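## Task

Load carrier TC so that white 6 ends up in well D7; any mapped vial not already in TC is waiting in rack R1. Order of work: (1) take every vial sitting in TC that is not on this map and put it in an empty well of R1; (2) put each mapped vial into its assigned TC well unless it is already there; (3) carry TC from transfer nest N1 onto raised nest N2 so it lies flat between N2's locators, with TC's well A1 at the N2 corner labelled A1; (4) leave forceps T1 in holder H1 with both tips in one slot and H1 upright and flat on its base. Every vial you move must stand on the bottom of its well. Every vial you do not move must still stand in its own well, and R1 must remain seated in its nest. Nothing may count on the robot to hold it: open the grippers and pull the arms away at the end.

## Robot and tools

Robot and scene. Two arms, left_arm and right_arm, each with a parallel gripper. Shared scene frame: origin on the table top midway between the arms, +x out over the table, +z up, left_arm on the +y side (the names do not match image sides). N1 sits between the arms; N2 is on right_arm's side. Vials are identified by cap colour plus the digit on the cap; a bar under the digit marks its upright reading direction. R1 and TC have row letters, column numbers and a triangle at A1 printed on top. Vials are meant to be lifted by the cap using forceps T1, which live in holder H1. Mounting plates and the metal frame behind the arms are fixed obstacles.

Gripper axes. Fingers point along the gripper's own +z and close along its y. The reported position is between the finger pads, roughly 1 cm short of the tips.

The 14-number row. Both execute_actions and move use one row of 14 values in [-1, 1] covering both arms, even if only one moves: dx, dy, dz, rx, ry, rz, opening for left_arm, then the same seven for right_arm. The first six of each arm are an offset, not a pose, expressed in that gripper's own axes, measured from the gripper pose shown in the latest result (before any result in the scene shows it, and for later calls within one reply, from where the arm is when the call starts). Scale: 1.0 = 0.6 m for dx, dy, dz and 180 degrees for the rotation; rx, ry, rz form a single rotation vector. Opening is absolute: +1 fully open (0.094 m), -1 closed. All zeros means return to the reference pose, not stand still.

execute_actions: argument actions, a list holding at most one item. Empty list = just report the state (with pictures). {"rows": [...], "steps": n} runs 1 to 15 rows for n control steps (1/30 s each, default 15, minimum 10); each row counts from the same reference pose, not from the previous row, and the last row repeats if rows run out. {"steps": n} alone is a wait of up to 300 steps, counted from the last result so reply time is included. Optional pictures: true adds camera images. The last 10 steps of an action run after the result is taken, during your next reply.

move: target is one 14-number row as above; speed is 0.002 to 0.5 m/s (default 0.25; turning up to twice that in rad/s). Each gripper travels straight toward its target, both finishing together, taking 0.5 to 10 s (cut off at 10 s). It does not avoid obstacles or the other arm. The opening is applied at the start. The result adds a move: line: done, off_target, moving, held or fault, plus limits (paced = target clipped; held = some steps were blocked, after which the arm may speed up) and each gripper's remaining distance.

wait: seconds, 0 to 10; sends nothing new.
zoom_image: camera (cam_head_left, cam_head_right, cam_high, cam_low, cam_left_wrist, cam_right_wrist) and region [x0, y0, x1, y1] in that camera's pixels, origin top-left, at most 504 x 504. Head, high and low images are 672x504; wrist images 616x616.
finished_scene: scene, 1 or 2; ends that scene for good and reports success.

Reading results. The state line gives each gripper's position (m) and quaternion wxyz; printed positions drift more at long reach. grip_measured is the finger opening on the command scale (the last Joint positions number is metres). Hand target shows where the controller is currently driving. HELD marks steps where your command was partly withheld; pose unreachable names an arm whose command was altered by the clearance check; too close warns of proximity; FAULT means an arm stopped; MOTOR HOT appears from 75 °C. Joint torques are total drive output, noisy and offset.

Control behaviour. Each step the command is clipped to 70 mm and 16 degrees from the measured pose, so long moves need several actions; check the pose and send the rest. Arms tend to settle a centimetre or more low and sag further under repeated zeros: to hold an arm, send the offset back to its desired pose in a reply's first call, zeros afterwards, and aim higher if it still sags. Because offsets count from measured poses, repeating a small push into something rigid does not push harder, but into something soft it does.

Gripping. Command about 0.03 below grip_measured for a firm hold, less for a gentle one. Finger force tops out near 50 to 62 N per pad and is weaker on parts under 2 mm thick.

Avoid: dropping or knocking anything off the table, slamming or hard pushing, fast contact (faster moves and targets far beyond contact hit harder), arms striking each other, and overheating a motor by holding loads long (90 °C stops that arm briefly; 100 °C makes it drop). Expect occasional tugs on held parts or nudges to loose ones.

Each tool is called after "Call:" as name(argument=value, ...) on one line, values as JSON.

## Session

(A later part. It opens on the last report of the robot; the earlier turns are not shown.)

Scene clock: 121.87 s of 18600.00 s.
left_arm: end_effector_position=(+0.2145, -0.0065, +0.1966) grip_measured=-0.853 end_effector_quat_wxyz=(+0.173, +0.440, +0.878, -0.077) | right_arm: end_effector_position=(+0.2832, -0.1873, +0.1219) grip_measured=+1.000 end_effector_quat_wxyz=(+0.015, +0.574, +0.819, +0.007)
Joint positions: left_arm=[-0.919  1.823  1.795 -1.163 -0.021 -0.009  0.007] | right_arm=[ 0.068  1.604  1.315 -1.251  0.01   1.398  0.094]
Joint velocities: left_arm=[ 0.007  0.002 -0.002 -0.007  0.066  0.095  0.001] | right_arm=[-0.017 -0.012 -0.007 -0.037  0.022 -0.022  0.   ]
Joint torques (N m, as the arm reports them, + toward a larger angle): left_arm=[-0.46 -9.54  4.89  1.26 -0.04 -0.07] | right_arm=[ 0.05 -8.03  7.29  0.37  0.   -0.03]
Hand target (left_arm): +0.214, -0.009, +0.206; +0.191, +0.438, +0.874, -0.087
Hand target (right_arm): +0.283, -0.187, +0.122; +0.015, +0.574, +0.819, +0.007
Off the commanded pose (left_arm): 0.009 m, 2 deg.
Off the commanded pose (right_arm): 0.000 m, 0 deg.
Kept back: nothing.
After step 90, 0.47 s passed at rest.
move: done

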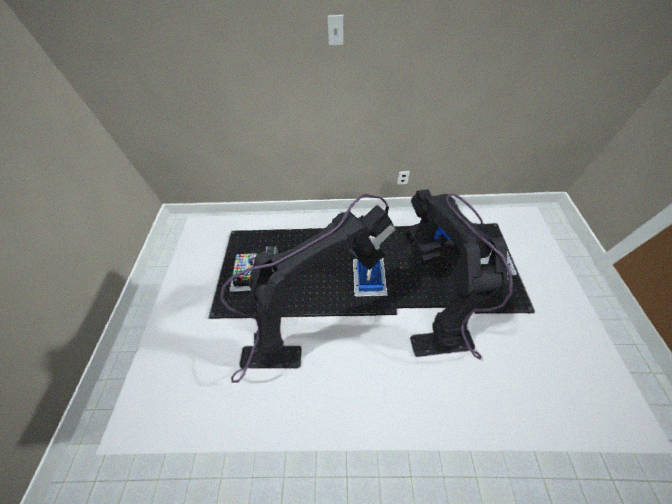

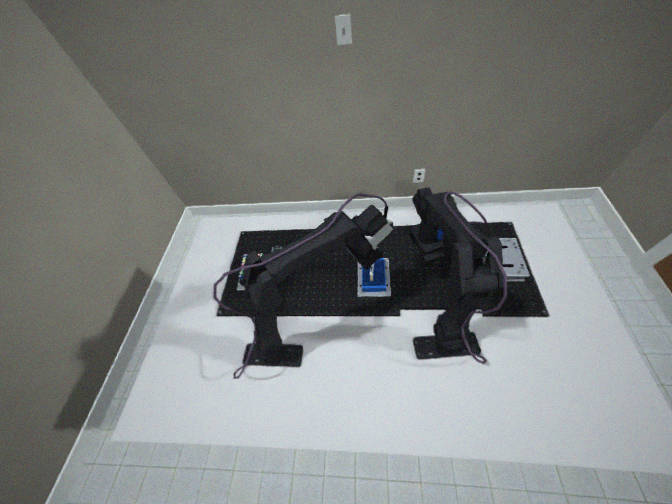

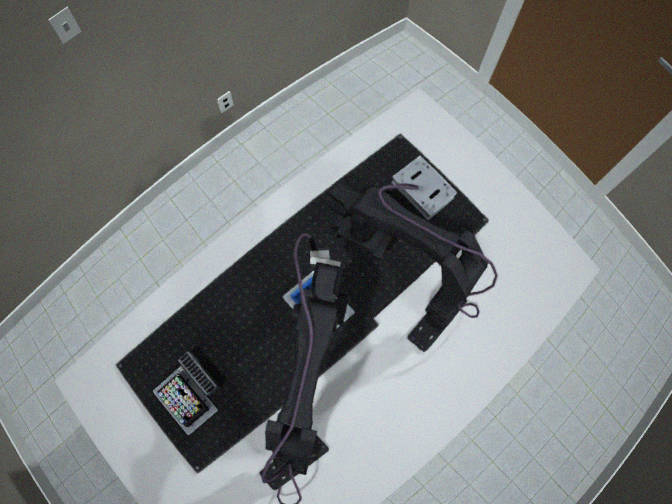

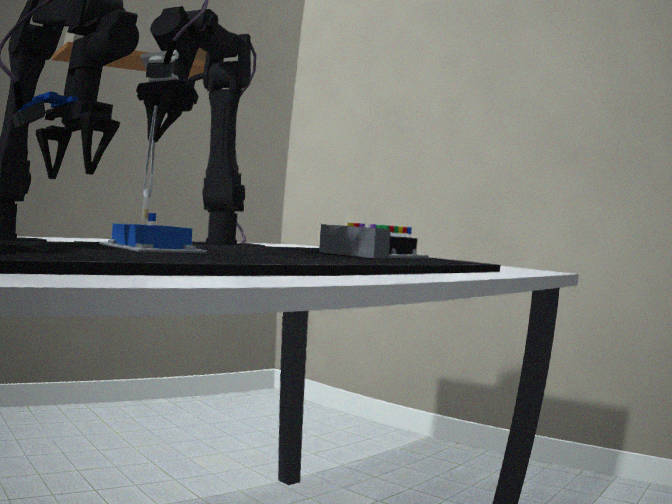

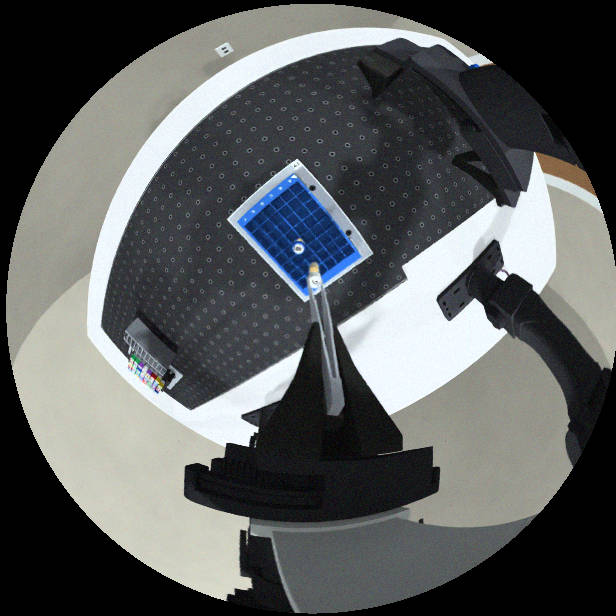

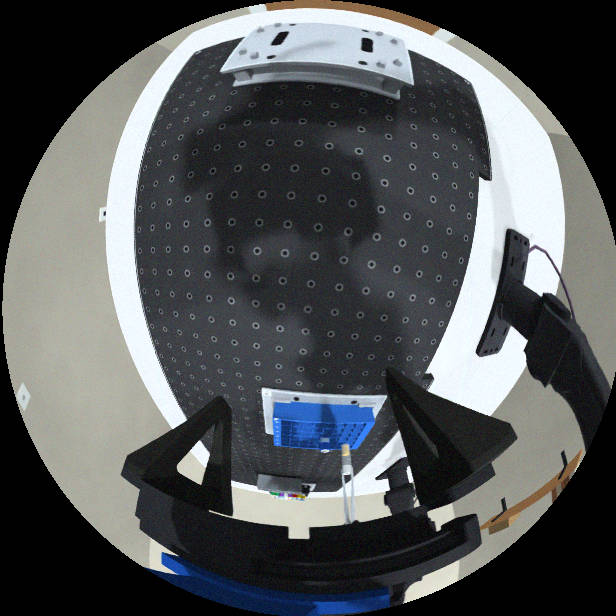

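Call:
execute_actions(actions=[{"rows":[[-0.0039,0.002,0.0058,-0.0025,-0.0038,0,-0.86,0,0,0,0,0,0,1],[-0.0039,0.003,0.0068,-0.0035,-0.0039,0,-0.86,0,0,0,0,0,0,1],[-0.0038,0.0036,0.0077,-0.0043,-0.004,0,-0.86,0,0,0,0,0,0,1],[-0.0038,0.0042,0.0087,-0.0051,-0.0041,0,-0.86,0,0,0,0,0,0,1],[-0.0038,0.0042,0.0096,-0.0051,-0.0042,0,-0.86,0,0,0,0,0,0,1],[-0.0037,0.0042,0.0106,-0.0051,-0.0043,0,-0.86,0,0,0,0,0,0,1],[-0.0037,0.0042,0.0115,-0.0051,-0.0044,0,-0.86,0,0,0,0,0,0,1],[-0.0037,0.0042,0.0125,-0.0051,-0.0045,0,-0.86,0,0,0,0,0,0,1],[-0.0036,0.0042,0.0134,-0.0051,-0.0046,0,-0.86,0,0,0,0,0,0,1],[-0.0036,0.0042,0.0144,-0.0051,-0.0047,0,-0.86,0,0,0,0,0,0,1],[-0.0035,0.0042,0.0153,-0.0051,-0.0048,0,-0.86,0,0,0,0,0,0,1],[-0.0035,0.0042,0.0162,-0.0051,-0.0049,0,-0.86,0,0,0,0,0,0,1]],"steps":13}])

Call:
execute_actions(actions=[{"steps":26}], pictures=true)

Call:
zoom_image(camera="cam_left_wrist", region=[290, 240, 340, 285])

Call:
zoom_image(camera="cam_right_wrist", region=[310, 415, 375, 480])

Call:
zoom_image(camera="cam_low", region=[120, 180, 180, 240])

Scene clock: 126.67 s of 18600.00 s.
left_arm: end_effector_position=(+0.2147, -0.0069, +0.1968) grip_measured=-0.853 end_effector_quat_wxyz=(+0.173, +0.440, +0.878, -0.078) | right_arm: end_effector_position=(+0.2832, -0.1873, +0.1219) grip_measured=+1.000 end_effector_quat_wxyz=(+0.015, +0.574, +0.819, +0.007)
Joint positions: left_arm=[-0.919  1.823  1.795 -1.161 -0.021 -0.009  0.007] | right_arm=[ 0.068  1.604  1.315 -1.251  0.01   1.398  0.094]
Joint velocities: left_arm=[ 0.002  0.007 -0.007  0.007 -0.022  0.007 -0.   ] | right_arm=[-0.012 -0.002  0.007 -0.022 -0.081 -0.037  0.   ]
Joint torques (N m, as the arm reports them, + toward a larger angle): left_arm=[-0.01 -7.63  4.33  1.3  -0.16 -0.02] | right_arm=[ 0.07 -8.04  7.31  0.35  0.01 -0.02]
Steps of this call (steps 1 to 90: nothing new was sent; then 1.70 s passed at rest; steps 91 to 93: the first 3 steps of this action). Readings (end_effector_position):
91: left_arm (+0.2147, -0.0068, +0.1967) | right_arm (+0.2832, -0.1873, +0.1219)
92: left_arm (+0.2147, -0.0068, +0.1967) | right_arm (+0.2832, -0.1873, +0.1219)
93: the state above

Scene clock: 127.53 s of 18600.00 s.
left_arm: end_effector_position=(+0.2158, -0.0073, +0.1898) grip_measured=-0.853 end_effector_quat_wxyz=(+0.173, +0.439, +0.878, -0.076) | right_arm: end_effector_position=(+0.2832, -0.1873, +0.1219) grip_measured=+1.000 end_effector_quat_wxyz=(+0.015, +0.574, +0.819, +0.007)
Joint positions: left_arm=[-0.919  1.823  1.767 -1.135 -0.024 -0.009  0.007] | right_arm=[ 0.068  1.604  1.315 -1.251  0.01   1.398  0.094]
Joint velocities: left_arm=[ 0.002  0.007  0.007 -0.051  0.081 -0.022 -0.001] | right_arm=[-0.017 -0.007 -0.007 -0.066  0.007 -0.022  0.   ]
Joint torques (N m, as the arm reports them, + toward a larger angle): left_arm=[ 0.01 -7.59  4.94  1.27 -0.19 -0.02] | right_arm=[ 0.11 -8.01  7.31  0.35  0.   -0.03]
Hand target (left_arm): +0.220, -0.009, +0.188; +0.182, +0.438, +0.877, -0.073
Hand target (right_arm): +0.283, -0.187, +0.122; +0.015, +0.574, +0.819, +0.007
Off the commanded pose (left_arm): 0.005 m, 1 deg.
Off the commanded pose (right_arm): 0.000 m, 0 deg.
Kept back: nothing.
Steps of this call (steps 1 to 10: the last 10 steps of your previous action; steps 11 to 26: nothing new was sent). Readings (end_effector_position):
1: left_arm (+0.2149, -0.0070, +0.1969) | right_arm (+0.2832, -0.1873, +0.1219)
2: left_arm (+0.2151, -0.0071, +0.1964) | right_arm (+0.2832, -0.1873, +0.1219)
4: left_arm (+0.2153, -0.0070, +0.1948) | right_arm (+0.2832, -0.1873, +0.1219)
8: left_arm (+0.2147, -0.0060, +0.1907) | right_arm (+0.2832, -0.1873, +0.1219)
26: the state above

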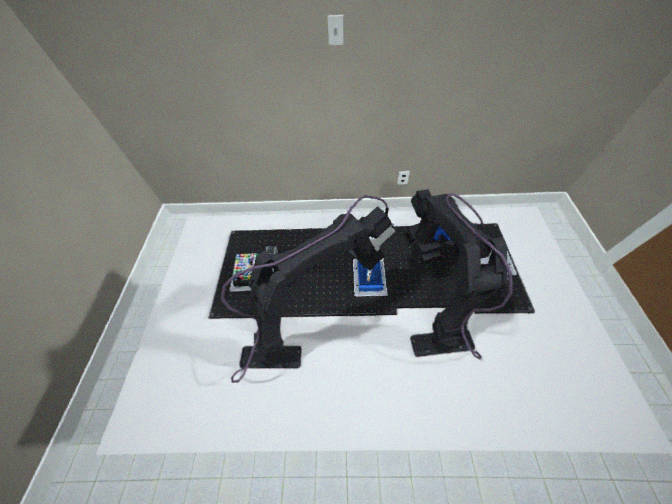

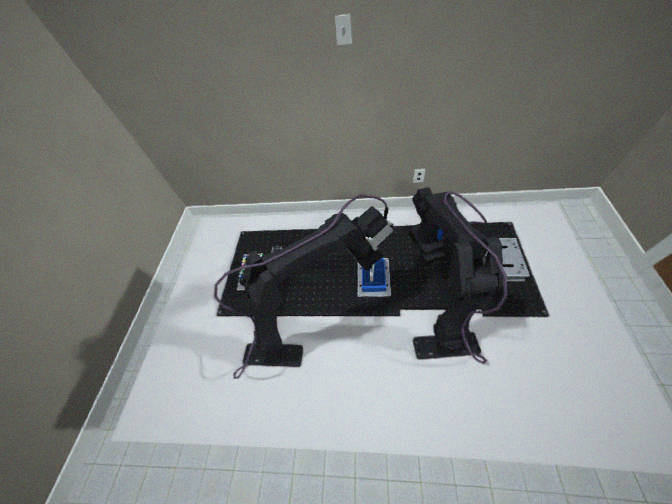

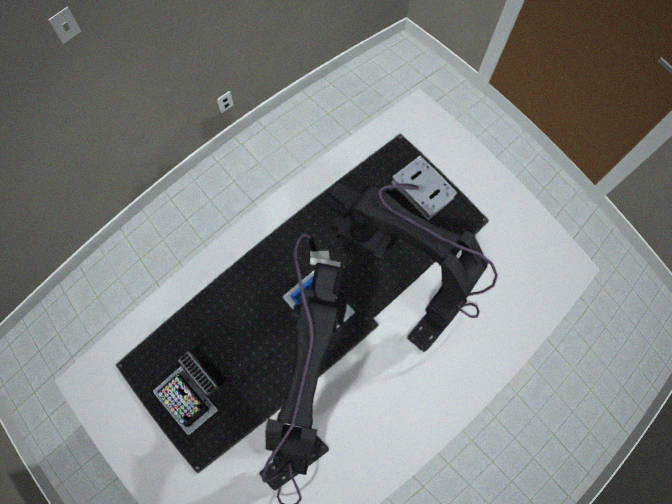

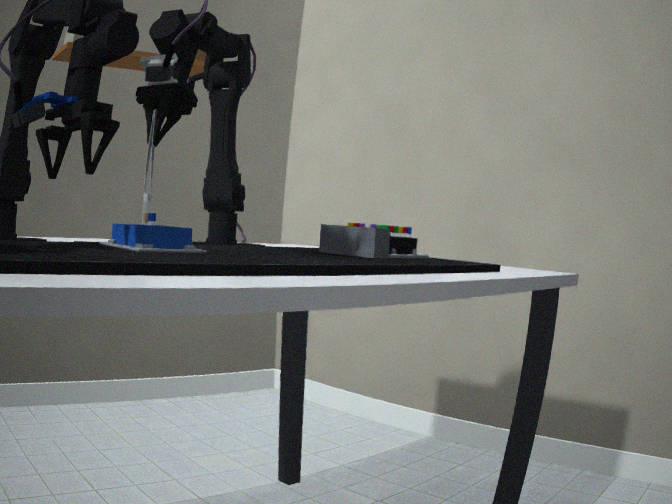

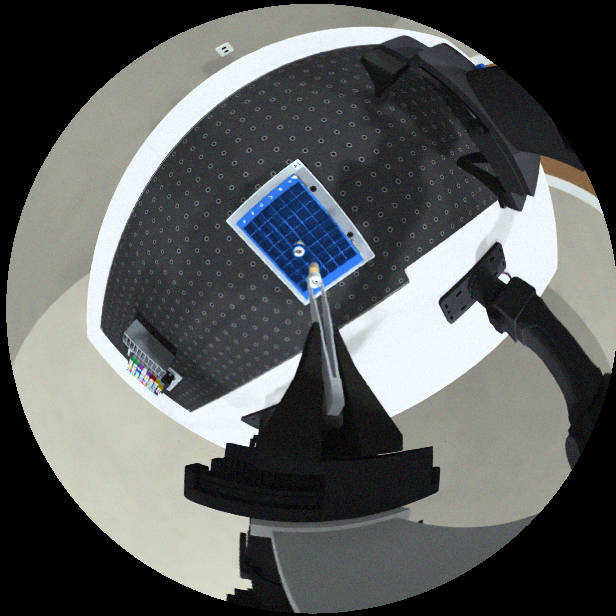

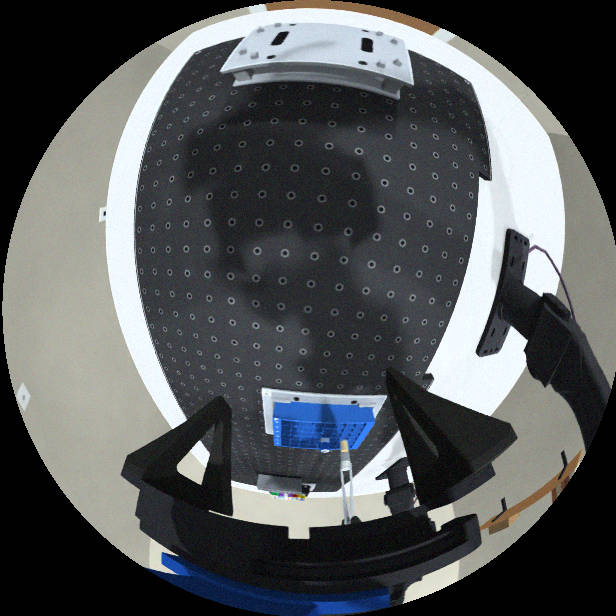

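Region (290, 240, 340, 285) of cam_left_wrist's 616x616 image, scaled by 10.080, with more detail than that image has; it fills the top 454 rows of this view, and the rest is white.

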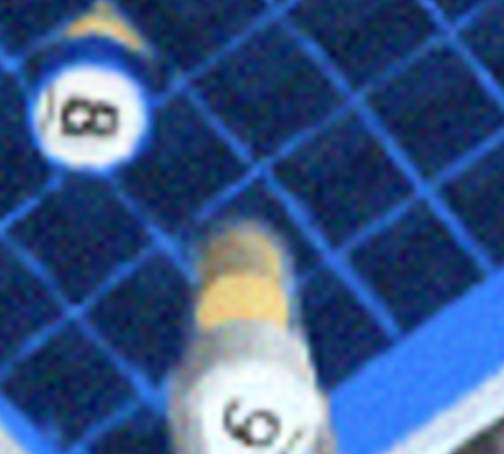

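Region (310, 415, 375, 480) of cam_right_wrist's 616x616 image, scaled by 7.754, with more detail than that image has.

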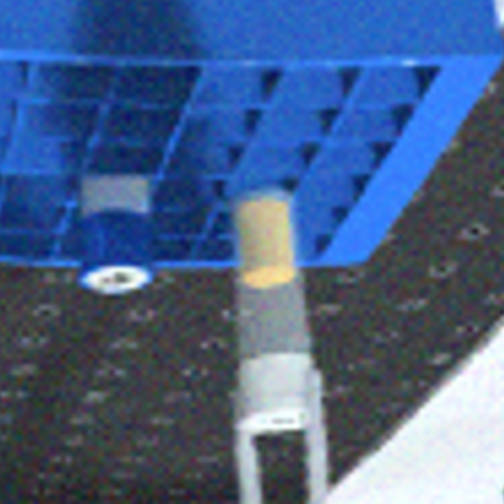

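Region (120, 180, 180, 240) of cam_low's 672x504 image, scaled by 8.400, with more detail than that image has.

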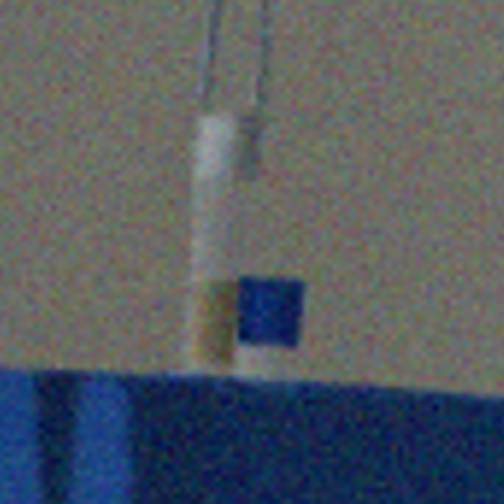

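Call:
execute_actions(actions=[{"rows":[[-0.011,0,0,0,-0.0086,0,-0.86,0,0,0,0,0,0,1],[-0.0118,0,0,0,-0.0092,0,-0.86,0,0,0,0,0,0,1],[-0.0124,0,0,0,-0.0097,0,-0.86,0,0,0,0,0,0,1],[-0.013,-0.0001,0,0,-0.0102,0,-0.86,0,0,0,0,0,0,1]],"steps":10}])

Call:
execute_actions(actions=[{"steps":22}], pictures=true)

Call:
zoom_image(camera="cam_left_wrist", region=[295, 245, 335, 281])

Call:
zoom_image(camera="cam_right_wrist", region=[315, 425, 365, 475])

Scene clock: 129.00 s of 18600.00 s.
left_arm: end_effector_position=(+0.2158, -0.0073, +0.1899) grip_measured=-0.853 end_effector_quat_wxyz=(+0.174, +0.439, +0.878, -0.076) | right_arm: end_effector_position=(+0.2832, -0.1873, +0.1219) grip_measured=+1.000 end_effector_quat_wxyz=(+0.015, +0.574, +0.819, +0.007)
Joint positions: left_arm=[-0.919  1.823  1.767 -1.135 -0.024 -0.009  0.007] | right_arm=[ 0.068  1.604  1.315 -1.251  0.01   1.398  0.094]
Joint velocities: left_arm=[-0.002 -0.022  0.017  0.022  0.007  0.066 -0.001] | right_arm=[-0.012  0.002 -0.002 -0.007  0.022 -0.007  0.   ]
Joint torques (N m, as the arm reports them, + toward a larger angle): left_arm=[-0.02 -7.59  4.98  1.26 -0.16 -0.02] | right_arm=[ 0.07 -8.08  7.28  0.37  0.01 -0.03]
Kept back: the last 10 steps of this action.
Steps of this call (steps 1 to 44: nothing new was sent). Readings (end_effector_position):
1: left_arm (+0.2158, -0.0073, +0.1898) | right_arm (+0.2832, -0.1873, +0.1219)
2: left_arm (+0.2158, -0.0073, +0.1898) | right_arm (+0.2832, -0.1873, +0.1219)
4: left_arm (+0.2158, -0.0073, +0.1898) | right_arm (+0.2832, -0.1873, +0.1219)
8: left_arm (+0.2158, -0.0073, +0.1898) | right_arm (+0.2832, -0.1873, +0.1219)
44: the state above

Scene clock: 129.73 s of 18600.00 s.
left_arm: end_effector_position=(+0.2168, -0.0086, +0.1905) grip_measured=-0.853 end_effector_quat_wxyz=(+0.177, +0.439, +0.878, -0.077) | right_arm: end_effector_position=(+0.2832, -0.1873, +0.1219) grip_measured=+1.000 end_effector_quat_wxyz=(+0.015, +0.574, +0.819, +0.007)
Joint positions: left_arm=[-0.919  1.823  1.767 -1.128 -0.024 -0.009  0.007] | right_arm=[ 0.068  1.604  1.315 -1.251  0.01   1.398  0.094]
Joint velocities: left_arm=[-0.002  0.002  0.007 -0.022  0.066  0.037 -0.001] | right_arm=[-0.007 -0.002 -0.017 -0.007 -0.051  0.037  0.   ]
Joint torques (N m, as the arm reports them, + toward a larger angle): left_arm=[ 0.07 -7.67  5.68  1.27  0.    0.01] | right_arm=[ 0.1  -8.04  7.27  0.34  0.   -0.04]
Hand target (left_arm): +0.220, -0.013, +0.193; +0.187, +0.438, +0.875, -0.083
Hand target (right_arm): +0.283, -0.187, +0.122; +0.015, +0.574, +0.819, +0.007
Off the commanded pose (left_arm): 0.006 m, 1 deg.
Off the commanded pose (right_arm): 0.000 m, 0 deg.
Kept back: nothing.
Steps of this call (steps 1 to 10: the last 10 steps of your previous action; steps 11 to 22: nothing new was sent). Readings (end_effector_position):
1: left_arm (+0.2158, -0.0073, +0.1899) | right_arm (+0.2832, -0.1873, +0.1219)
2: left_arm (+0.2159, -0.0074, +0.1899) | right_arm (+0.2832, -0.1873, +0.1219)
4: left_arm (+0.2161, -0.0077, +0.1900) | right_arm (+0.2832, -0.1873, +0.1219)
8: left_arm (+0.2165, -0.0083, +0.1903) | right_arm (+0.2832, -0.1873, +0.1219)
22: the state above

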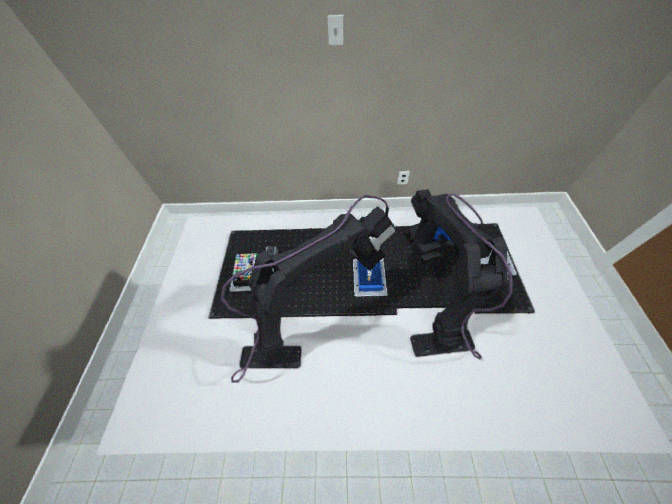

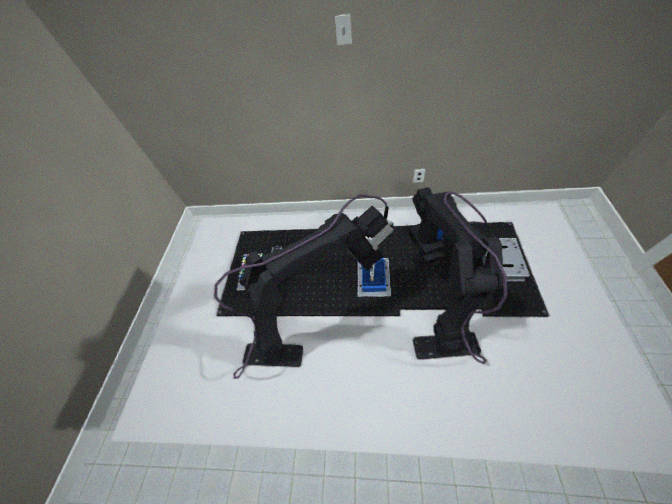

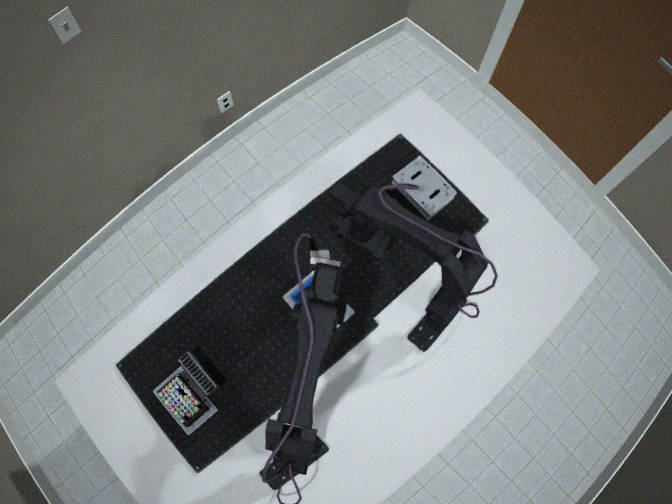

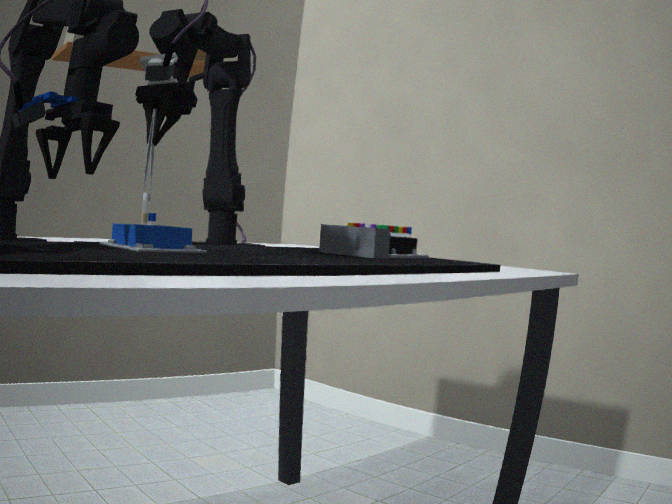

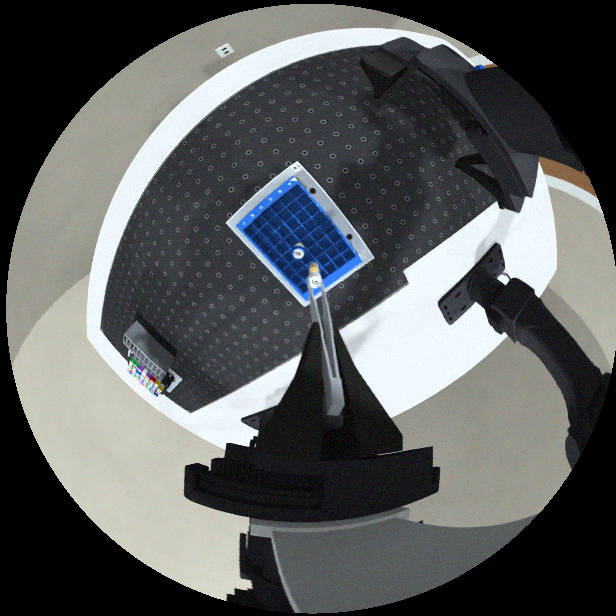

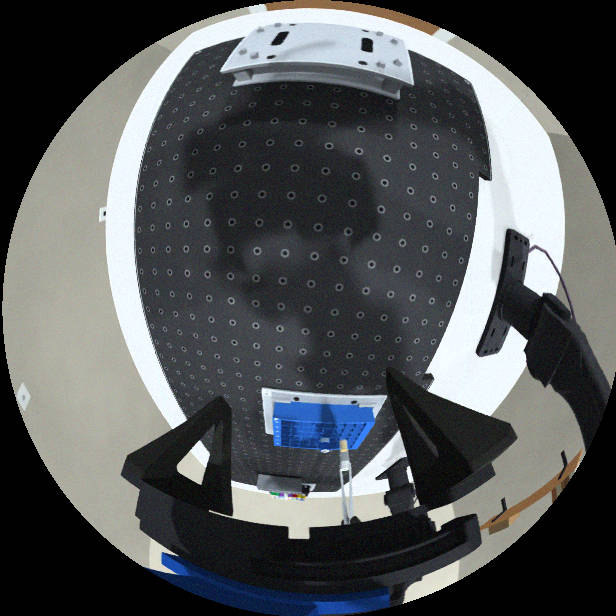

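Region (295, 245, 335, 281) of cam_left_wrist's 616x616 image, scaled by 12.600, with more detail than that image has; it fills the top 454 rows of this view, and the rest is white.

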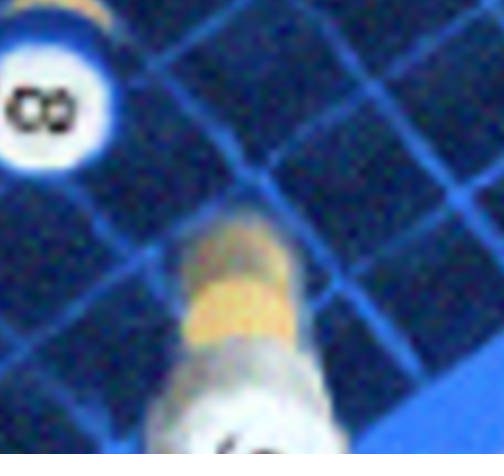

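Region (315, 425, 365, 475) of cam_right_wrist's 616x616 image, scaled by 10.080, with more detail than that image has.

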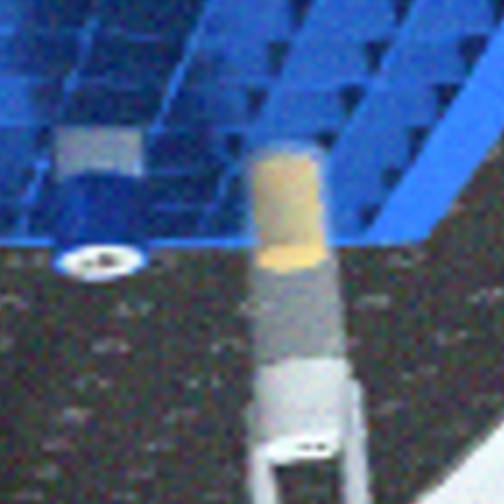

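Call:
execute_actions(actions=[{"rows":[[0.003,0,0,0,0.0024,0,-0.86,0,0,0,0,0,0,1],[0.0045,0,0,0,0.0035,0,-0.86,0,0,0,0,0,0,1],[0.0053,0,0,0,0.0041,0,-0.86,0,0,0,0,0,0,1],[0.0061,0,0,0,0.0048,0,-0.86,0,0,0,0,0,0,1]],"steps":10}])

Call:
execute_actions(actions=[{"steps":20}])

Scene clock: 130.93 s of 18600.00 s.
left_arm: end_effector_position=(+0.2168, -0.0086, +0.1905) grip_measured=-0.853 end_effector_quat_wxyz=(+0.177, +0.439, +0.878, -0.077) | right_arm: end_effector_position=(+0.2832, -0.1873, +0.1219) grip_measured=+1.000 end_effector_quat_wxyz=(+0.015, +0.574, +0.819, +0.007)
Joint positions: left_arm=[-0.919  1.823  1.767 -1.128 -0.024 -0.009  0.007] | right_arm=[ 0.068  1.604  1.315 -1.251  0.01   1.398  0.094]
Joint velocities: left_arm=[ 0.012 -0.007 -0.002 -0.081  0.007  0.022  0.001] | right_arm=[ 0.007 -0.007 -0.012  0.037 -0.066  0.022  0.   ]
Joint torques (N m, as the arm reports them, + toward a larger angle): left_arm=[ 0.   -7.76  5.65  1.28 -0.01 -0.01] | right_arm=[ 0.02 -8.    7.31  0.34  0.01 -0.03]
Kept back: the last 10 steps of this action.
Steps of this call (steps 1 to 36: nothing new was sent). Readings (end_effector_position):
1: left_arm (+0.2168, -0.0086, +0.1905) | right_arm (+0.2832, -0.1873, +0.1219)
2: left_arm (+0.2168, -0.0086, +0.1905) | right_arm (+0.2832, -0.1873, +0.1219)
4: left_arm (+0.2168, -0.0086, +0.1905) | right_arm (+0.2832, -0.1873, +0.1219)
8: left_arm (+0.2168, -0.0086, +0.1905) | right_arm (+0.2832, -0.1873, +0.1219)
36: the state above

Scene clock: 131.60 s of 18600.00 s.
left_arm: end_effector_position=(+0.2164, -0.0081, +0.1902) grip_measured=-0.853 end_effector_quat_wxyz=(+0.175, +0.439, +0.878, -0.077) | right_arm: end_effector_position=(+0.2832, -0.1873, +0.1219) grip_measured=+1.000 end_effector_quat_wxyz=(+0.015, +0.574, +0.819, +0.007)
Joint positions: left_arm=[-0.919  1.823  1.767 -1.131 -0.024 -0.009  0.007] | right_arm=[ 0.068  1.604  1.315 -1.251  0.01   1.398  0.094]
Joint velocities: left_arm=[-0.022  0.007  0.032 -0.081  0.007 -0.051 -0.001] | right_arm=[ 0.007 -0.002  0.002  0.022 -0.007 -0.007  0.   ]
Joint torques (N m, as the arm reports them, + toward a larger angle): left_arm=[ 0.01 -7.64  5.79  0.92  0.    0.  ] | right_arm=[ 0.09 -8.04  7.28  0.35  0.02 -0.03]
Hand target (left_arm): +0.215, -0.006, +0.189; +0.170, +0.440, +0.879, -0.074
Hand target (right_arm): +0.283, -0.187, +0.122; +0.015, +0.574, +0.819, +0.007
Off the commanded pose (left_arm): 0.003 m, 1 deg.
Off the commanded pose (right_arm): 0.000 m, 0 deg.
Kept back: nothing.
Steps of this call (steps 1 to 10: the last 10 steps of your previous action; steps 11 to 20: nothing new was sent). Readings (end_effector_position):
1: left_arm (+0.2168, -0.0086, +0.1905) | right_arm (+0.2832, -0.1873, +0.1219)
2: left_arm (+0.2168, -0.0086, +0.1905) | right_arm (+0.2832, -0.1873, +0.1219)
4: left_arm (+0.2167, -0.0086, +0.1905) | right_arm (+0.2832, -0.1873, +0.1219)
8: left_arm (+0.2165, -0.0083, +0.1903) | right_arm (+0.2832, -0.1873, +0.1219)
20: the state above

Call:
execute_actions(actions=[{"rows":[[0.0008,-0.0001,0.004,0,0.0019,0,-0.86,0,0,0,0,0,0,1],[0.001,-0.0001,0.0052,0,0.0025,0.0001,-0.86,0,0,0,0,0,0,1],[0.0013,-0.0001,0.0064,0,0.003,0.0001,-0.86,0,0,0,0,0,0,1],[0.0015,-0.0002,0.0075,0,0.0036,0.0001,-0.86,0,0,0,0,0,0,1],[0.0017,-0.0002,0.0087,0,0.0041,0.0001,-0.86,0,0,0,0,0,0,1],[0.002,-0.0002,0.0099,0,0.0047,0.0001,-0.86,0,0,0,0,0,0,1],[0.0022,-0.0002,0.011,0,0.0052,0.0001,-0.86,0,0,0,0,0,0,1],[0.0024,-0.0003,0.0122,0,0.0058,0.0001,-0.86,0,0,0,0,0,0,1],[0.0026,-0.0003,0.0133,0,0.0063,0.0001,-0.86,0,0,0,0,0,0,1],[0.0029,-0.0003,0.0145,0,0.0069,0.0002,-0.86,0,0,0,0,0,0,1],[0.0031,-0.0003,0.0157,0,0.0074,0.0002,-0.86,0,0,0,0,0,0,1],[0.0033,-0.0004,0.0168,0,0.008,0.0002,-0.86,0,0,0,0,0,0,1]],"steps":13}])

Call:
execute_actions(actions=[{"steps":20}], pictures=true)

Call:
zoom_image(camera="cam_left_wrist", region=[290, 245, 340, 290])

Call:
zoom_image(camera="cam_right_wrist", region=[315, 425, 365, 475])

Scene clock: 133.33 s of 18600.00 s.
left_arm: end_effector_position=(+0.2164, -0.0081, +0.1902) grip_measured=-0.853 end_effector_quat_wxyz=(+0.175, +0.439, +0.878, -0.077) | right_arm: end_effector_position=(+0.2832, -0.1873, +0.1219) grip_measured=+1.000 end_effector_quat_wxyz=(+0.015, +0.574, +0.819, +0.007)
Joint positions: left_arm=[-0.919  1.823  1.767 -1.131 -0.024 -0.009  0.007] | right_arm=[ 0.068  1.604  1.315 -1.251  0.01   1.398  0.094]
Joint velocities: left_arm=[ 0.022  0.002 -0.002 -0.037  0.022 -0.022 -0.001] | right_arm=[-0.017 -0.002  0.007 -0.022 -0.125 -0.037  0.   ]
Joint torques (N m, as the arm reports them, + toward a larger angle): left_arm=[ 0.03 -6.92  5.76  1.03  0.   -0.01] | right_arm=[ 0.05 -8.03  7.31  0.34  0.02 -0.03]
Steps of this call (steps 1 to 49: nothing new was sent; steps 50 to 52: the first 3 steps of this action). Readings (end_effector_position):
50: left_arm (+0.2164, -0.0081, +0.1902) | right_arm (+0.2832, -0.1873, +0.1219)
51: left_arm (+0.2164, -0.0081, +0.1902) | right_arm (+0.2832, -0.1873, +0.1219)
52: the state above

Scene clock: 134.00 s of 18600.00 s.
left_arm: end_effector_position=(+0.2173, -0.0094, +0.1804) grip_measured=-0.853 end_effector_quat_wxyz=(+0.165, +0.440, +0.880, -0.071) | right_arm: end_effector_position=(+0.2832, -0.1873, +0.1219) grip_measured=+1.000 end_effector_quat_wxyz=(+0.015, +0.574, +0.819, +0.007)
Joint positions: left_arm=[-0.919  1.847  1.767 -1.131 -0.024 -0.009  0.007] | right_arm=[ 0.068  1.604  1.315 -1.251  0.01   1.398  0.094]
Joint velocities: left_arm=[-0.012  0.007  0.012 -0.051  0.037  0.095 -0.001] | right_arm=[ 0.012  0.007  0.007 -0.051  0.051 -0.095  0.   ]
Joint torques (N m, as the arm reports them, + toward a larger angle): left_arm=[-0.05 -7.71  5.94  0.99  0.    0.  ] | right_arm=[ 0.06 -8.09  7.3   0.35  0.   -0.03]
Hand target (left_arm): +0.217, -0.010, +0.180; +0.164, +0.441, +0.880, -0.071
Hand target (right_arm): +0.283, -0.187, +0.122; +0.015, +0.574, +0.819, +0.007
Off the commanded pose (left_arm): 0.000 m, 0 deg.
Off the commanded pose (right_arm): 0.000 m, 0 deg.
Kept back: nothing.
Steps of this call (steps 1 to 10: the last 10 steps of your previous action; steps 11 to 20: nothing new was sent). Readings (end_effector_position):
1: left_arm (+0.2164, -0.0081, +0.1902) | right_arm (+0.2832, -0.1873, +0.1219)
2: left_arm (+0.2164, -0.0082, +0.1899) | right_arm (+0.2832, -0.1873, +0.1219)
4: left_arm (+0.2166, -0.0084, +0.1885) | right_arm (+0.2832, -0.1873, +0.1219)
8: left_arm (+0.2170, -0.0090, +0.1839) | right_arm (+0.2832, -0.1873, +0.1219)
20: the state above

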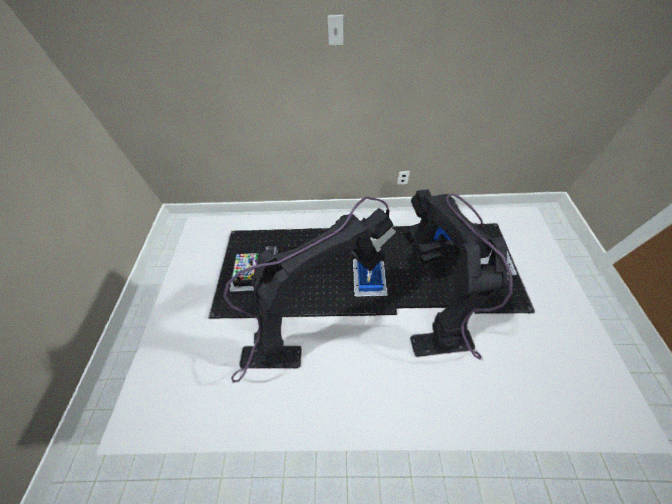

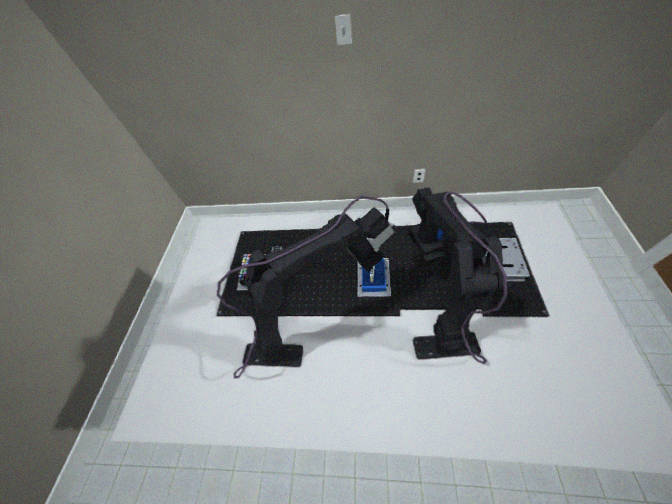

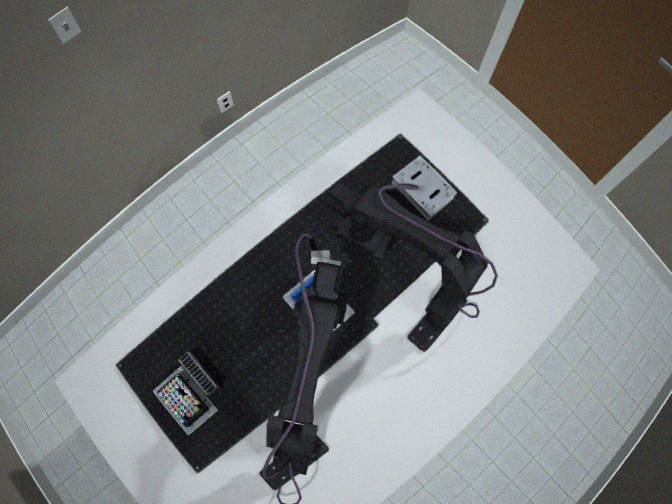

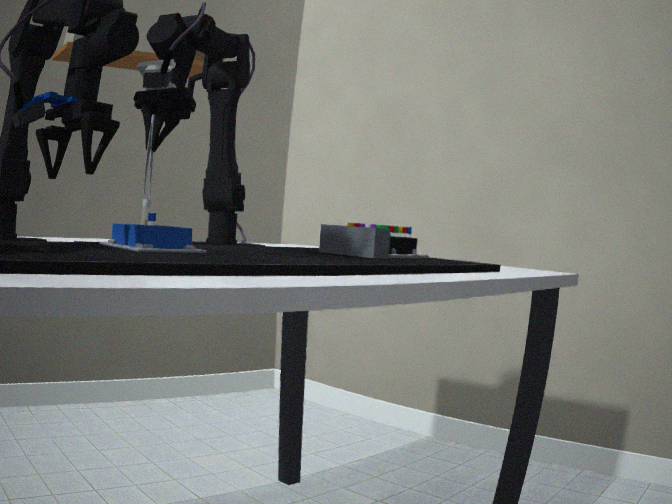

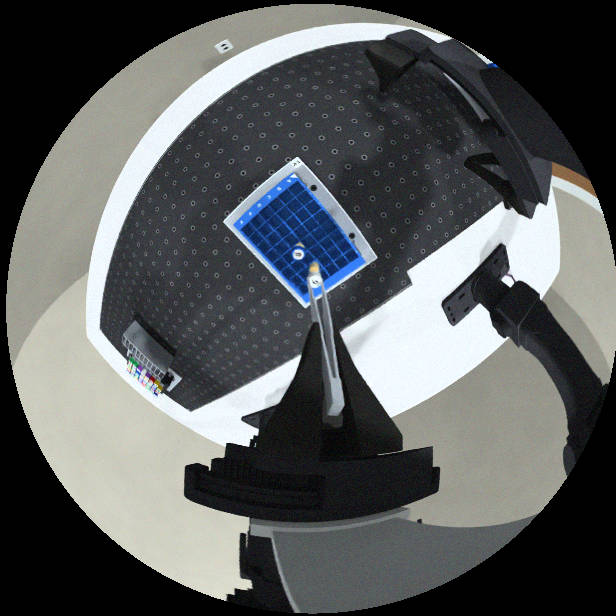

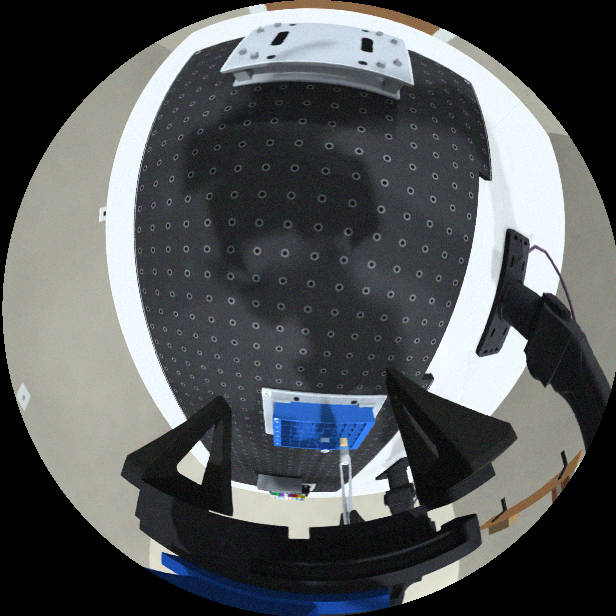

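Region (290, 245, 340, 290) of cam_left_wrist's 616x616 image, scaled by 10.080, with more detail than that image has; it fills the top 454 rows of this view, and the rest is white.

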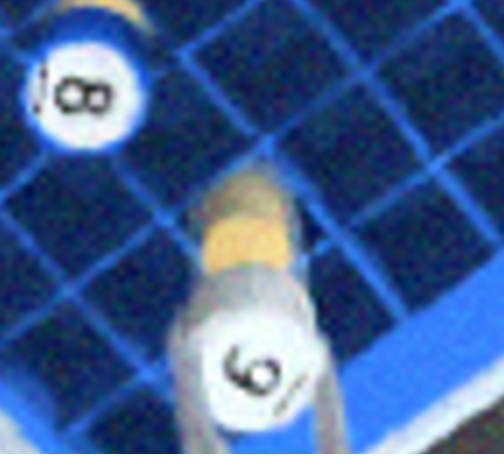

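Region (315, 425, 365, 475) of cam_right_wrist's 616x616 image, scaled by 10.080, with more detail than that image has.

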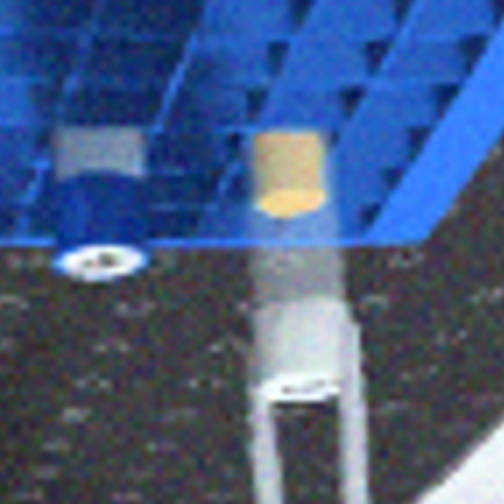

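Call:
zoom_image(camera="cam_low", region=[130, 190, 170, 230])

Region (130, 190, 170, 230) of cam_low's 672x504 image, scaled by 12.600, with more detail than that image has.

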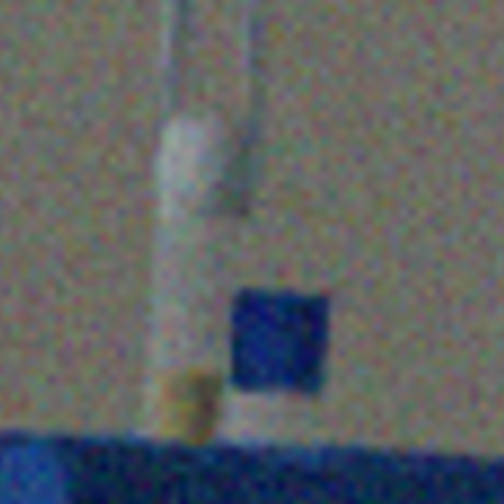

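Call:
execute_actions(actions=[])

Scene clock: 137.30 s of 18600.00 s.
left_arm: end_effector_position=(+0.2173, -0.0094, +0.1804) grip_measured=-0.853 end_effector_quat_wxyz=(+0.165, +0.440, +0.880, -0.071) | right_arm: end_effector_position=(+0.2832, -0.1873, +0.1219) grip_measured=+1.000 end_effector_quat_wxyz=(+0.015, +0.574, +0.819, +0.007)
Joint positions: left_arm=[-0.919  1.847  1.767 -1.131 -0.024 -0.009  0.007] | right_arm=[ 0.068  1.604  1.315 -1.251  0.01   1.398  0.094]
Joint velocities: left_arm=[ 0.007  0.002 -0.002  0.022 -0.007  0.022 -0.   ] | right_arm=[-0.012  0.002 -0.007  0.022  0.022  0.022  0.   ]
Joint torques (N m, as the arm reports them, + toward a larger angle): left_arm=[ 0.04 -7.67  5.94  1.    0.02 -0.01] | right_arm=[ 0.08 -7.99  7.27  0.35  0.01 -0.05]
Hand target (left_arm): +0.217, -0.010, +0.180; +0.164, +0.441, +0.880, -0.071
Hand target (right_arm): +0.283, -0.187, +0.122; +0.015, +0.574, +0.819, +0.007
Off the commanded pose (left_arm): 0.000 m, 0 deg.
Off the commanded pose (right_arm): 0.000 m, 0 deg.
Kept back: nothing.
Steps of this call (steps 1 to 90: nothing new was sent; then 0.30 s passed at rest). Readings (end_effector_position):
1: left_arm (+0.2173, -0.0094, +0.1804) | right_arm (+0.2832, -0.1873, +0.1219)
2: left_arm (+0.2173, -0.0094, +0.1804) | right_arm (+0.2832, -0.1873, +0.1219)
4: left_arm (+0.2173, -0.0094, +0.1804) | right_arm (+0.2832, -0.1873, +0.1219)
8: left_arm (+0.2173, -0.0094, +0.1804) | right_arm (+0.2832, -0.1873, +0.1219)
90: the state above

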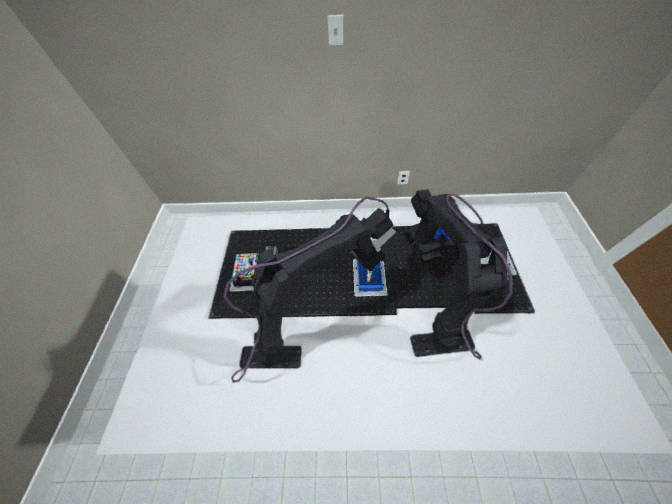

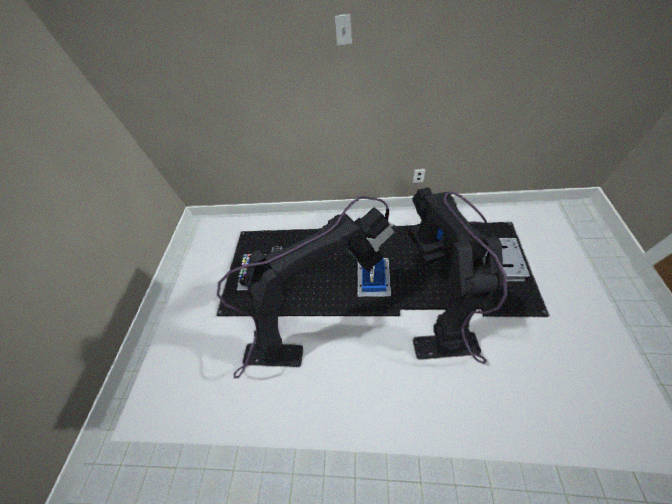

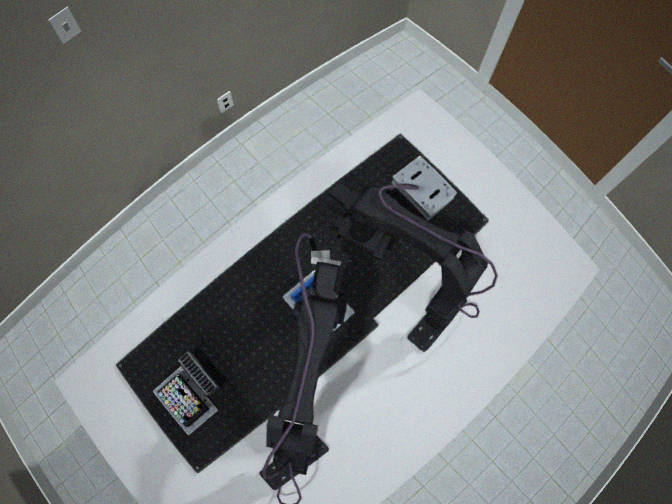

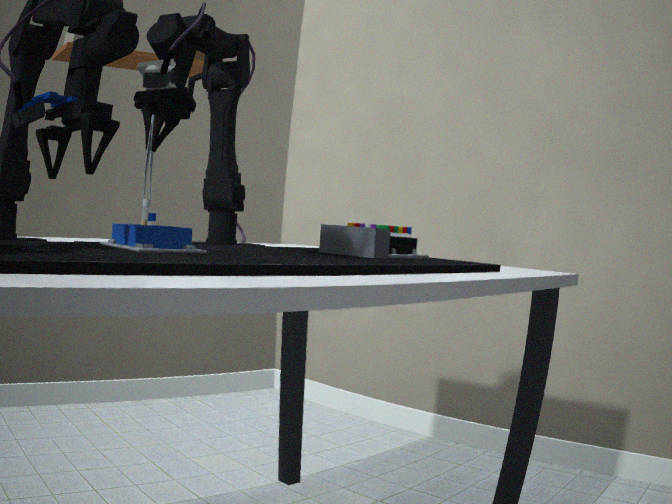

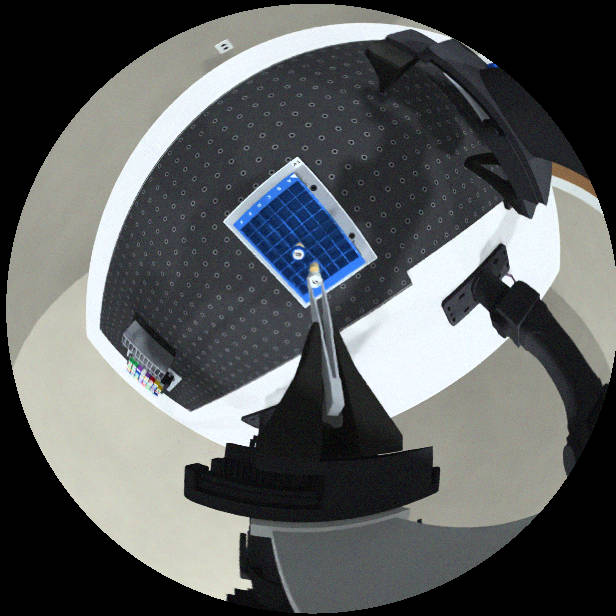

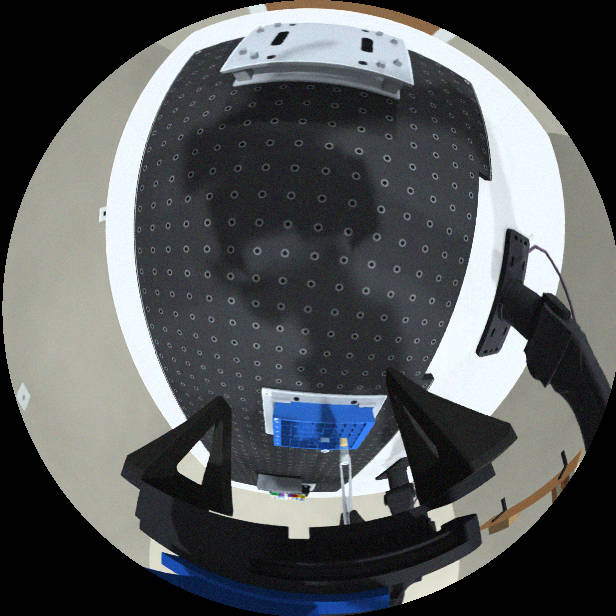

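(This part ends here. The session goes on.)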